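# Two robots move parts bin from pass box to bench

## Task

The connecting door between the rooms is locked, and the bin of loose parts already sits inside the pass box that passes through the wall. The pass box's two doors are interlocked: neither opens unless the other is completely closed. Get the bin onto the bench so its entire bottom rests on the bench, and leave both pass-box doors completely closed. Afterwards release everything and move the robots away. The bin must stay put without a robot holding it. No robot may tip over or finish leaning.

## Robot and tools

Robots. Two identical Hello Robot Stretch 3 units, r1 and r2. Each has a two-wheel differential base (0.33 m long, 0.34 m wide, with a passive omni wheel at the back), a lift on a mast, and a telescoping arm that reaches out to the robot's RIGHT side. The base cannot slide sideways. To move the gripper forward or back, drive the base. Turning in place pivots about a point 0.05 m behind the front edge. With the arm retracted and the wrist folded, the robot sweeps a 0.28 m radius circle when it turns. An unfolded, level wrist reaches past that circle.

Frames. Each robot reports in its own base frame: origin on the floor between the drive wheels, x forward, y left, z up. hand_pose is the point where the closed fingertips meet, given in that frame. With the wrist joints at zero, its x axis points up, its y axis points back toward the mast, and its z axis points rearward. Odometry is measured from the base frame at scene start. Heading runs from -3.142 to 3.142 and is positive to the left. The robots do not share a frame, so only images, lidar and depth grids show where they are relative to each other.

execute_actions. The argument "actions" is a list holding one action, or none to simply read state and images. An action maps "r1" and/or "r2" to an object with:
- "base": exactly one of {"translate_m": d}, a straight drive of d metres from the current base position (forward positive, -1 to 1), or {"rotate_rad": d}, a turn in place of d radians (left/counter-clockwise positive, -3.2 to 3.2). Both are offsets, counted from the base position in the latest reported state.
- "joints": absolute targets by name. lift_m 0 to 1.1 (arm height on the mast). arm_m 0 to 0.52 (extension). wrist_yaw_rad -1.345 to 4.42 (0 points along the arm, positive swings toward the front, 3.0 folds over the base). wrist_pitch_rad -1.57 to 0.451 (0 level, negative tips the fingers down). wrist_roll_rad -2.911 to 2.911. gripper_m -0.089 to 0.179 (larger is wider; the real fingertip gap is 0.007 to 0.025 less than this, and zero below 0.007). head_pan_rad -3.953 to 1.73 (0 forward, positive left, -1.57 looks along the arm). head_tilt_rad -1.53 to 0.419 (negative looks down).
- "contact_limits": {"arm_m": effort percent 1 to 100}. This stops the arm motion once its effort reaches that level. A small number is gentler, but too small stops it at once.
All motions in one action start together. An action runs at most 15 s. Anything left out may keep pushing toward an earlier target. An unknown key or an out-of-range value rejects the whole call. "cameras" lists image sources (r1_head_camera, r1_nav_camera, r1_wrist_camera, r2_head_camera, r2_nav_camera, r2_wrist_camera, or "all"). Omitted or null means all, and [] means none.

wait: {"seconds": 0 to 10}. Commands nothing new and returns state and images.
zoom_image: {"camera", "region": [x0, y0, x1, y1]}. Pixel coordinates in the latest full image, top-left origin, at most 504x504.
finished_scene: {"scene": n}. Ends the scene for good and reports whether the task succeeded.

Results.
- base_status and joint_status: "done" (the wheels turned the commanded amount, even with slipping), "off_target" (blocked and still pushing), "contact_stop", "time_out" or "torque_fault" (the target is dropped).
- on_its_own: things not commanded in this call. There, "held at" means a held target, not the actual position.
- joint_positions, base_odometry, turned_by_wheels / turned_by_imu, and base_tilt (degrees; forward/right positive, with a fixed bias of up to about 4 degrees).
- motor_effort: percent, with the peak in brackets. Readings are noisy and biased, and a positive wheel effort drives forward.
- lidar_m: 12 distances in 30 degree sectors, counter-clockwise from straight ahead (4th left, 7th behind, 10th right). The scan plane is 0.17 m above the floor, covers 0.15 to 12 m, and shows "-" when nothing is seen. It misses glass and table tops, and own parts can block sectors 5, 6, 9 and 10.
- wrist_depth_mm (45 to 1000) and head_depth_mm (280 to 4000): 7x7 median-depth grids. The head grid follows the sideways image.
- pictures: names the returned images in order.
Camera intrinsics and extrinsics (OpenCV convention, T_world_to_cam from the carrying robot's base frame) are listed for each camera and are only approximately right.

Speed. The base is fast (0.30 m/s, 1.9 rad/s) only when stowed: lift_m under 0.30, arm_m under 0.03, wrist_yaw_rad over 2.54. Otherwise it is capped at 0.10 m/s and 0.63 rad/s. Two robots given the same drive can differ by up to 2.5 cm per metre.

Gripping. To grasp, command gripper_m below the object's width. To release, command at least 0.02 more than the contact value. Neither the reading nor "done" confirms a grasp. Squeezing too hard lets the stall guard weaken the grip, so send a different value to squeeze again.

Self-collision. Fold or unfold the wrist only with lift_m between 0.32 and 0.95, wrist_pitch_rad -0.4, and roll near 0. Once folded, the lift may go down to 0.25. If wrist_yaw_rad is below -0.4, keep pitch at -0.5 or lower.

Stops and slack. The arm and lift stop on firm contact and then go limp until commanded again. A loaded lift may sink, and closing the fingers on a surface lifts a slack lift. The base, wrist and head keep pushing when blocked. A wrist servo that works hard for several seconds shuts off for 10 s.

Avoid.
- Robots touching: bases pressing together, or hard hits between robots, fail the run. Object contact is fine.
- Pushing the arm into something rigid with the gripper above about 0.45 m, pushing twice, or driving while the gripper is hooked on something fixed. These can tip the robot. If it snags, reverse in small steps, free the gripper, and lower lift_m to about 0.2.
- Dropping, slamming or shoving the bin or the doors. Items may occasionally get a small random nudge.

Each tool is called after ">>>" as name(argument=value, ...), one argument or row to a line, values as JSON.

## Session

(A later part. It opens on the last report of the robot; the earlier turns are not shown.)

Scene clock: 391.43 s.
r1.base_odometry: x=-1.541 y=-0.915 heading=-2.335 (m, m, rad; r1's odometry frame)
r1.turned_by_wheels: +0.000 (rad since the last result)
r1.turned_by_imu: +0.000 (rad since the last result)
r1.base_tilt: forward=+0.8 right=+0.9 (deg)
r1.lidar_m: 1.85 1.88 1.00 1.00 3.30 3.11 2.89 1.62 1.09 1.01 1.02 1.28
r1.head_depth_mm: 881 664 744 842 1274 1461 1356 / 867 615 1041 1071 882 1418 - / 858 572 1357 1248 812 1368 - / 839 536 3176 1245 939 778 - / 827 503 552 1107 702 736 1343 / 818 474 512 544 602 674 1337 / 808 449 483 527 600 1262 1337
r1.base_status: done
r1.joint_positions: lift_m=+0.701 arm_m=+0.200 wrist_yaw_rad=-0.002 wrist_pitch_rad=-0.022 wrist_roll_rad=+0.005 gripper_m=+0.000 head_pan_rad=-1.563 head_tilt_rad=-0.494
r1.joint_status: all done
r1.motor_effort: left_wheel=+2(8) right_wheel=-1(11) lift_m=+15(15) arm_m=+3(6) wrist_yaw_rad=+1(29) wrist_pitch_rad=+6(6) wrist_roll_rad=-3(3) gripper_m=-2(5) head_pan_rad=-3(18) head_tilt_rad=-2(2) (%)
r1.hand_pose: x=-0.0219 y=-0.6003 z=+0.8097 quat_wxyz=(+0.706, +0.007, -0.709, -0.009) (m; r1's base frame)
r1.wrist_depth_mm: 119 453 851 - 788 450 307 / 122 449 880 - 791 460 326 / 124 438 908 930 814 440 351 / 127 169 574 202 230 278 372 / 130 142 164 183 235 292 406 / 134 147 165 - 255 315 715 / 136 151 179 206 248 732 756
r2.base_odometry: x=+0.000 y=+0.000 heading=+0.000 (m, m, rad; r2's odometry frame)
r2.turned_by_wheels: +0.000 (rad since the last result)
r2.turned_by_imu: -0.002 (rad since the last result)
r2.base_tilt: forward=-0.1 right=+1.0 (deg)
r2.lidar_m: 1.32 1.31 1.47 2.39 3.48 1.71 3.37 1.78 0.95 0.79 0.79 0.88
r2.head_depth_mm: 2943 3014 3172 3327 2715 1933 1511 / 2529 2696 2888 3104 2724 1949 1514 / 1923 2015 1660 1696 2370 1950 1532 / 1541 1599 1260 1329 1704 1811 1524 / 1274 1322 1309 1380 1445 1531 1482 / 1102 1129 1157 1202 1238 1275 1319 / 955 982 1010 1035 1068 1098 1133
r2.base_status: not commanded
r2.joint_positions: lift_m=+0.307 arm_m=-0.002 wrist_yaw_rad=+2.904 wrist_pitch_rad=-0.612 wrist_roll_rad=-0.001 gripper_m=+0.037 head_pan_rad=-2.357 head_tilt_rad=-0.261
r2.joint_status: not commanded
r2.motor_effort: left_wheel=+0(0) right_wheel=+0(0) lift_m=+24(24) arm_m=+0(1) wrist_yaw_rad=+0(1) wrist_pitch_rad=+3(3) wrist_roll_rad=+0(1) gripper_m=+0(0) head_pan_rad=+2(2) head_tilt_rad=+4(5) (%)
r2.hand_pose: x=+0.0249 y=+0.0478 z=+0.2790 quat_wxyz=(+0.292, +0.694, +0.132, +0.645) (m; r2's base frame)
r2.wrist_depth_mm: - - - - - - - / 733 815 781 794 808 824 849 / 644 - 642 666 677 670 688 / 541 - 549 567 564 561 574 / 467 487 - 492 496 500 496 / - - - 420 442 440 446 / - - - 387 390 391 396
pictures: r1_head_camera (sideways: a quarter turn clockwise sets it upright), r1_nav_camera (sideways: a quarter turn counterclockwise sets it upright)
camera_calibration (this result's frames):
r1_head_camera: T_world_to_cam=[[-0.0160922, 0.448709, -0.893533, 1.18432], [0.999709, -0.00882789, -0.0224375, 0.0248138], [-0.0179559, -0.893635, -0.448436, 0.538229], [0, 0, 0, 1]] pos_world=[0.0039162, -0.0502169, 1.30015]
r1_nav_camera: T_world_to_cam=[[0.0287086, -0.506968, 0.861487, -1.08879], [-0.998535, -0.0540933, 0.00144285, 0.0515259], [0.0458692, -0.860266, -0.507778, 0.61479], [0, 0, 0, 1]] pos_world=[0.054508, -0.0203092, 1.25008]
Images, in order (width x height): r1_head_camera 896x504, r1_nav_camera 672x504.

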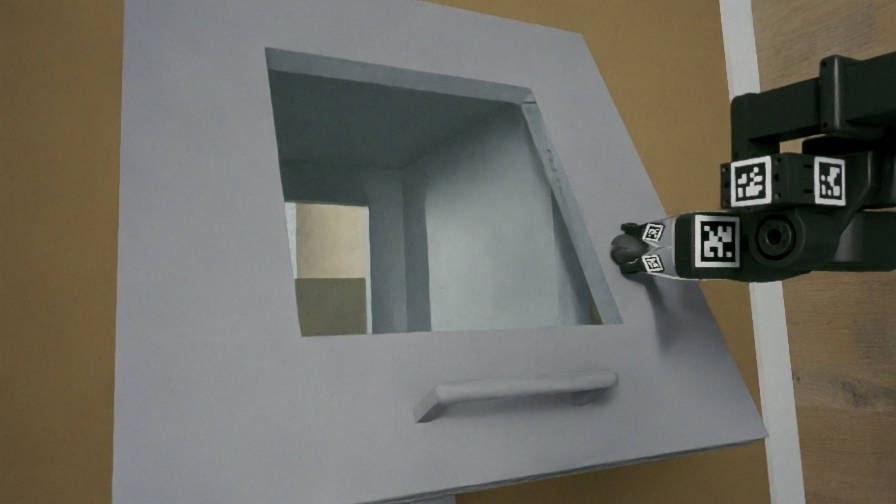

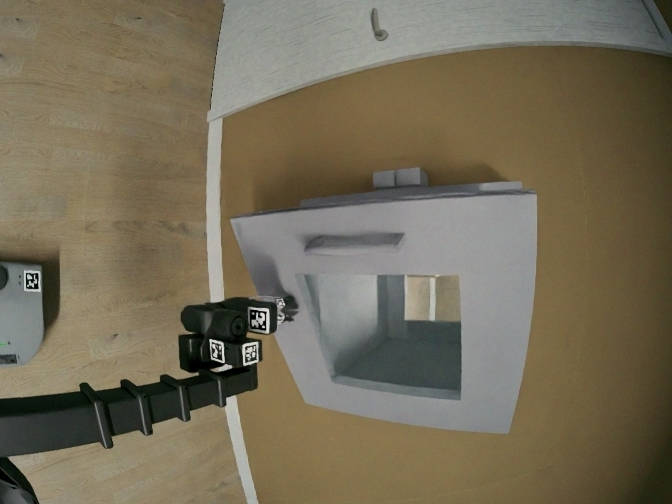

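>>> execute_actions(
  actions=[
    {"r1":{"base":{"translate_m":0.15}}},
  ],
  cameras=[],
)

>>> execute_actions(
  actions=[
    {"r1":{"joints":{"arm_m":0.38},"contact_limits":{"arm_m":25}}},
  ],
  cameras=["r1_head_camera","r1_nav_camera"],
)

Scene clock: 397.07 s.
r1.base_odometry: x=-1.644 y=-1.023 heading=-2.334 (m, m, rad; r1's odometry frame)
r1.turned_by_wheels: +0.000 (rad since the last result)
r1.turned_by_imu: +0.000 (rad since the last result)
r1.base_tilt: forward=+0.8 right=+0.9 (deg)
r1.lidar_m: 1.70 1.73 2.20 0.97 2.40 3.25 3.01 1.59 1.07 0.99 1.01 1.26
r1.head_depth_mm: 866 617 1117 1132 882 1446 1357 / 857 586 1375 1250 834 1395 - / 845 558 1422 1186 797 1343 - / 823 531 579 631 704 771 - / 812 509 557 617 687 1308 1345 / 806 863 919 1042 1154 1292 1339 / 803 865 938 1030 1135 1260 1336
r1.base_status: done
r1.joint_positions: lift_m=+0.701 arm_m=+0.200 wrist_yaw_rad=-0.003 wrist_pitch_rad=-0.022 wrist_roll_rad=+0.005 gripper_m=+0.000 head_pan_rad=-1.563 head_tilt_rad=-0.494
r1.joint_status: not commanded
r1.motor_effort: left_wheel=+2(7) right_wheel=+0(9) lift_m=+15(15) arm_m=+3(3) wrist_yaw_rad=+2(14) wrist_pitch_rad=+6(6) wrist_roll_rad=-3(3) gripper_m=-3(3) head_pan_rad=-3(3) head_tilt_rad=-3(1) (%)
r1.hand_pose: x=-0.0223 y=-0.6003 z=+0.8097 quat_wxyz=(+0.706, +0.007, -0.709, -0.009) (m; r1's base frame)
r1.wrist_depth_mm: 489 133 144 161 889 679 467 / 507 139 150 167 921 685 479 / 516 144 155 172 935 689 466 / 541 150 160 179 208 240 279 / 567 155 165 180 213 246 295 / 583 576 168 - 230 258 329 / 602 613 181 201 225 707 724
r2.base_odometry: x=+0.000 y=+0.000 heading=+0.000 (m, m, rad; r2's odometry frame)
r2.turned_by_wheels: +0.000 (rad since the last result)
r2.turned_by_imu: -0.001 (rad since the last result)
r2.base_tilt: forward=-0.1 right=+1.0 (deg)
r2.lidar_m: 1.32 1.31 1.47 2.38 3.49 1.70 3.40 1.79 0.95 0.79 0.79 0.89
r2.head_depth_mm: 2936 3023 3225 3405 2737 1921 1503 / 2520 2671 2899 3139 2705 1932 1515 / 1918 2014 1646 1695 2361 1938 1514 / 1525 1596 1263 1331 1704 1810 1519 / 1276 1326 1315 1373 1445 1540 1472 / 1092 1125 1157 1201 1236 1282 1319 / 958 980 1004 1033 1066 1099 1129
r2.base_status: not commanded
r2.joint_positions: lift_m=+0.307 arm_m=-0.002 wrist_yaw_rad=+2.904 wrist_pitch_rad=-0.612 wrist_roll_rad=-0.001 gripper_m=+0.037 head_pan_rad=-2.357 head_tilt_rad=-0.261
r2.joint_status: not commanded
r2.motor_effort: left_wheel=+0(0) right_wheel=-2(1) lift_m=+24(24) arm_m=+1(1) wrist_yaw_rad=+0(0) wrist_pitch_rad=+3(4) wrist_roll_rad=+0(0) gripper_m=+0(0) head_pan_rad=+2(2) head_tilt_rad=+5(4) (%)
r2.hand_pose: x=+0.0249 y=+0.0478 z=+0.2790 quat_wxyz=(+0.292, +0.694, +0.132, +0.645) (m; r2's base frame)
r2.wrist_depth_mm: - - - - - - - / 744 791 799 790 796 836 816 / 642 - 651 668 674 673 684 / 541 - 552 567 563 580 576 / 476 486 - 495 499 501 502 / - - - 427 439 446 444 / - - - 386 388 392 404
pictures: none
No camera images: the call's "cameras" was empty. Leave "cameras" out to get every camera's image.

Scene clock: 399.70 s.
r1.base_odometry: x=-1.645 y=-1.023 heading=-2.335 (m, m, rad; r1's odometry frame)
r1.turned_by_wheels: +0.000 (rad since the last result)
r1.turned_by_imu: +0.014 (rad since the last result)
r1.base_tilt: forward=-0.2 right=-0.7 (deg)
r1.lidar_m: 1.70 1.73 2.22 0.97 2.40 3.22 3.02 1.58 1.07 1.00 1.02 1.28
r1.head_depth_mm: 899 743 1115 1143 971 1436 1374 / 890 732 1395 1329 948 1397 - / 879 724 - 1326 915 1430 1377 / 868 715 3133 1183 899 1393 1377 / 857 705 752 819 906 1331 1378 / 846 893 965 1055 1182 1307 1373 / 837 897 973 1059 1156 1284 1367
r1.base_status: not commanded
r1.joint_positions: lift_m=+0.701 arm_m=+0.378 wrist_yaw_rad=+0.009 wrist_pitch_rad=-0.106 wrist_roll_rad=+0.005 gripper_m=+0.000 head_pan_rad=-1.563 head_tilt_rad=-0.495
r1.joint_status: all done
r1.on_its_own: arm_m is at rest, and its effort (+21) is outside its rest range (-14 to +14)
r1.motor_effort: left_wheel=+0(6) right_wheel=+0(4) lift_m=+16(16) arm_m=+21(25) wrist_yaw_rad=-9(10) wrist_pitch_rad=+32(32) wrist_roll_rad=-3(3) gripper_m=-4(3) head_pan_rad=-3(2) head_tilt_rad=-2(3) (%)
r1.contact_limits: arm_m 25 (drawing in: default 25, maximum 41; extending or still: default 33, maximum 55)
r1.hand_pose: x=-0.0192 y=-0.7755 z=+0.7883 quat_wxyz=(+0.705, +0.041, -0.707, -0.035) (m; r1's base frame)
r1.wrist_depth_mm: 143 144 148 - - 669 466 / 149 151 154 - - 692 478 / 156 157 162 687 757 659 478 / 166 165 168 176 189 183 187 / 414 173 176 178 185 189 193 / 448 181 185 - 195 200 205 / 468 192 196 201 206 211 218
r2.base_odometry: x=+0.000 y=+0.000 heading=+0.000 (m, m, rad; r2's odometry frame)
r2.turned_by_wheels: +0.000 (rad since the last result)
r2.turned_by_imu: -0.001 (rad since the last result)
r2.base_tilt: forward=-0.1 right=+1.2 (deg)
r2.lidar_m: 1.32 1.31 1.47 2.39 3.49 1.71 3.40 1.78 0.95 0.79 0.79 0.89
r2.head_depth_mm: 2937 3036 3177 3382 2729 1939 1504 / 2528 2675 2891 3175 2738 1945 1510 / 1910 1999 1651 1704 2350 1946 1518 / 1532 1602 1262 1327 1706 1820 1526 / 1280 1318 1309 1362 1441 1539 1492 / 1091 1130 1159 1197 1236 1276 1322 / 958 984 1009 1034 1063 1094 1130
r2.base_status: not commanded
r2.joint_positions: lift_m=+0.307 arm_m=-0.002 wrist_yaw_rad=+2.904 wrist_pitch_rad=-0.612 wrist_roll_rad=-0.001 gripper_m=+0.037 head_pan_rad=-2.357 head_tilt_rad=-0.261
r2.joint_status: not commanded
r2.motor_effort: left_wheel=+0(1) right_wheel=-1(0) lift_m=+24(24) arm_m=+1(2) wrist_yaw_rad=+1(1) wrist_pitch_rad=+3(4) wrist_roll_rad=+1(0) gripper_m=+0(0) head_pan_rad=+2(3) head_tilt_rad=+4(5) (%)
r2.hand_pose: x=+0.0249 y=+0.0478 z=+0.2790 quat_wxyz=(+0.292, +0.694, +0.132, +0.645) (m; r2's base frame)
r2.wrist_depth_mm: - - - - - - - / 736 812 807 813 817 822 843 / 641 - 657 678 664 674 692 / 541 - 561 565 570 572 578 / 478 489 - 496 495 493 500 / - - - 421 443 446 448 / - - - 394 393 398 396
pictures: r1_head_camera (sideways: a quarter turn clockwise sets it upright), r1_nav_camera (sideways: a quarter turn counterclockwise sets it upright)
camera_calibration (this result's frames):
r1_head_camera: T_world_to_cam=[[-0.0159469, 0.449325, -0.893226, 1.18392], [0.999706, -0.00914671, -0.022449, 0.0248287], [-0.018257, -0.893322, -0.449047, 0.539026], [0, 0, 0, 1]] pos_world=[0.00389941, -0.050215, 1.30012]
r1_nav_camera: T_world_to_cam=[[0.0285437, -0.507566, 0.86114, -1.08833], [-0.998553, -0.0537605, 0.00141128, 0.0515671], [0.045579, -0.859934, -0.508366, 0.615558], [0, 0, 0, 1]] pos_world=[0.054501, -0.0202899, 1.25006]
Images, in order (width x height): r1_head_camera 896x504, r1_nav_camera 672x504.

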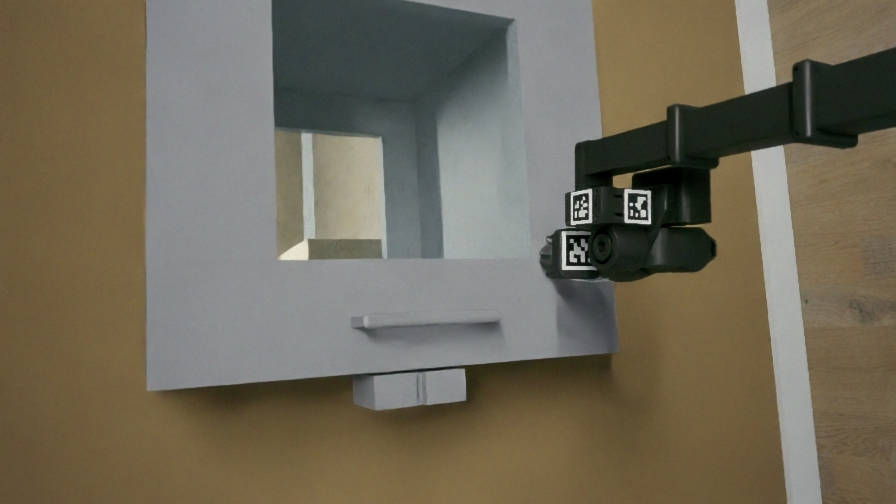

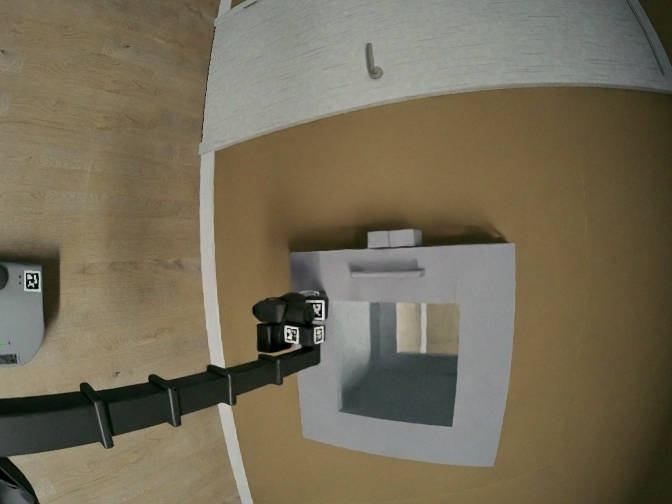

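Pressing firmly; door appears shut. Retract.

>>> execute_actions(
  actions=[
    {"r1":{"joints":{"arm_m":0.0}}},
  ],
  cameras=["r1_head_camera","r1_nav_camera"],
)

Scene clock: 405.90 s.
r1.base_odometry: x=-1.644 y=-1.023 heading=-2.334 (m, m, rad; r1's odometry frame)
r1.turned_by_wheels: +0.000 (rad since the last result)
r1.turned_by_imu: -0.013 (rad since the last result)
r1.base_tilt: forward=+0.8 right=+0.9 (deg)
r1.lidar_m: 1.70 1.73 2.20 0.97 2.40 3.26 3.03 1.59 1.07 1.00 1.01 1.26
r1.head_depth_mm: 866 702 1126 1125 944 1436 1349 / 855 690 1374 1250 930 1406 1338 / 845 683 - 1249 915 1371 1349 / 827 672 752 1117 893 1350 1309 / 813 663 717 788 877 1324 1340 / 808 862 926 1040 1157 1296 1332 / 802 866 943 1029 1133 1261 1332
r1.base_status: not commanded
r1.joint_positions: lift_m=+0.701 arm_m=+0.003 wrist_yaw_rad=+0.000 wrist_pitch_rad=-0.021 wrist_roll_rad=+0.005 gripper_m=+0.000 head_pan_rad=-1.563 head_tilt_rad=-0.495
r1.joint_status: all done
joint sent to its limit — the command would take r1.arm_m past its lower limit, so that joint was sent only as far as its limit.
r1.motor_effort: left_wheel=+2(7) right_wheel=+0(12) lift_m=+16(16) arm_m=-4(18) wrist_yaw_rad=+1(8) wrist_pitch_rad=+6(32) wrist_roll_rad=-3(3) gripper_m=-3(3) head_pan_rad=-3(2) head_tilt_rad=-2(2) (%)
r1.hand_pose: x=-0.0214 y=-0.4035 z=+0.8099 quat_wxyz=(+0.706, +0.008, -0.709, -0.008) (m; r1's base frame)
r1.wrist_depth_mm: 669 680 468 - - 712 520 / 677 705 500 503 - 712 546 / 722 732 739 523 559 553 569 / 740 757 739 536 558 564 870 / 749 791 796 692 860 882 894 / 782 797 812 - 908 916 967 / 790 839 881 889 922 961 985
r2.base_odometry: x=+0.000 y=+0.000 heading=+0.000 (m, m, rad; r2's odometry frame)
r2.turned_by_wheels: +0.000 (rad since the last result)
r2.turned_by_imu: -0.002 (rad since the last result)
r2.base_tilt: forward=-0.1 right=+1.1 (deg)
r2.lidar_m: 1.32 1.31 1.47 2.39 3.48 1.70 3.41 1.78 0.95 0.79 0.79 0.89
r2.head_depth_mm: 2930 3037 3201 3328 2725 1944 1501 / 2520 2695 2875 3169 2748 1941 1506 / 1910 2039 1666 1705 2350 1974 1508 / 1522 1596 1273 1325 1707 1823 1504 / 1278 1321 1302 1364 1446 1532 1477 / 1098 1131 1156 1191 1238 1284 1319 / 957 979 1013 1034 1072 1097 1128
r2.base_status: not commanded
r2.joint_positions: lift_m=+0.307 arm_m=-0.002 wrist_yaw_rad=+2.904 wrist_pitch_rad=-0.612 wrist_roll_rad=-0.001 gripper_m=+0.037 head_pan_rad=-2.357 head_tilt_rad=-0.261
r2.joint_status: not commanded
r2.motor_effort: left_wheel=+0(0) right_wheel=-1(1) lift_m=+24(24) arm_m=+0(1) wrist_yaw_rad=-1(0) wrist_pitch_rad=+3(3) wrist_roll_rad=+0(0) gripper_m=+0(0) head_pan_rad=+2(2) head_tilt_rad=+4(4) (%)
r2.hand_pose: x=+0.0249 y=+0.0478 z=+0.2790 quat_wxyz=(+0.292, +0.694, +0.132, +0.645) (m; r2's base frame)
r2.wrist_depth_mm: - - - - - - - / 703 786 764 815 820 820 838 / 638 - 655 659 663 680 693 / 546 - 552 567 565 583 580 / 474 493 - 486 494 503 506 / - - - 425 437 444 445 / - - - 392 395 400 396
pictures: r1_head_camera (sideways: a quarter turn clockwise sets it upright), r1_nav_camera (sideways: a quarter turn counterclockwise sets it upright)
camera_calibration (this result's frames):
r1_head_camera: T_world_to_cam=[[-0.0158675, 0.449455, -0.893162, 1.18384], [0.999704, -0.00932227, -0.0224514, 0.0248318], [-0.0184172, -0.893254, -0.449174, 0.539193], [0, 0, 0, 1]] pos_world=[0.00389042, -0.0502144, 1.30011]
r1_nav_camera: T_world_to_cam=[[0.0284538, -0.507694, 0.861067, -1.08824], [-0.998562, -0.0535822, 0.00140471, 0.0515757], [0.0454247, -0.859869, -0.508489, 0.615718], [0, 0, 0, 1]] pos_world=[0.0544973, -0.0202912, 1.25006]
Images, in order (width x height): r1_head_camera 896x504, r1_nav_camera 672x504.

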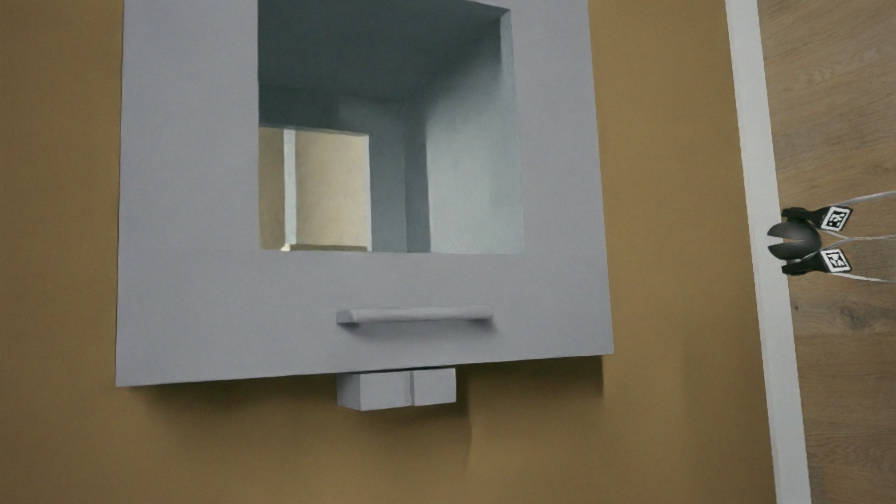

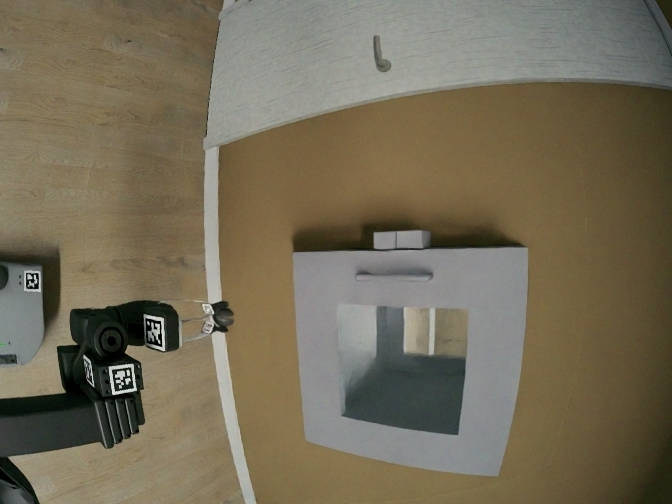

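>>> finished_scene(
  scene=2,
)

The scene is finished: the task was done.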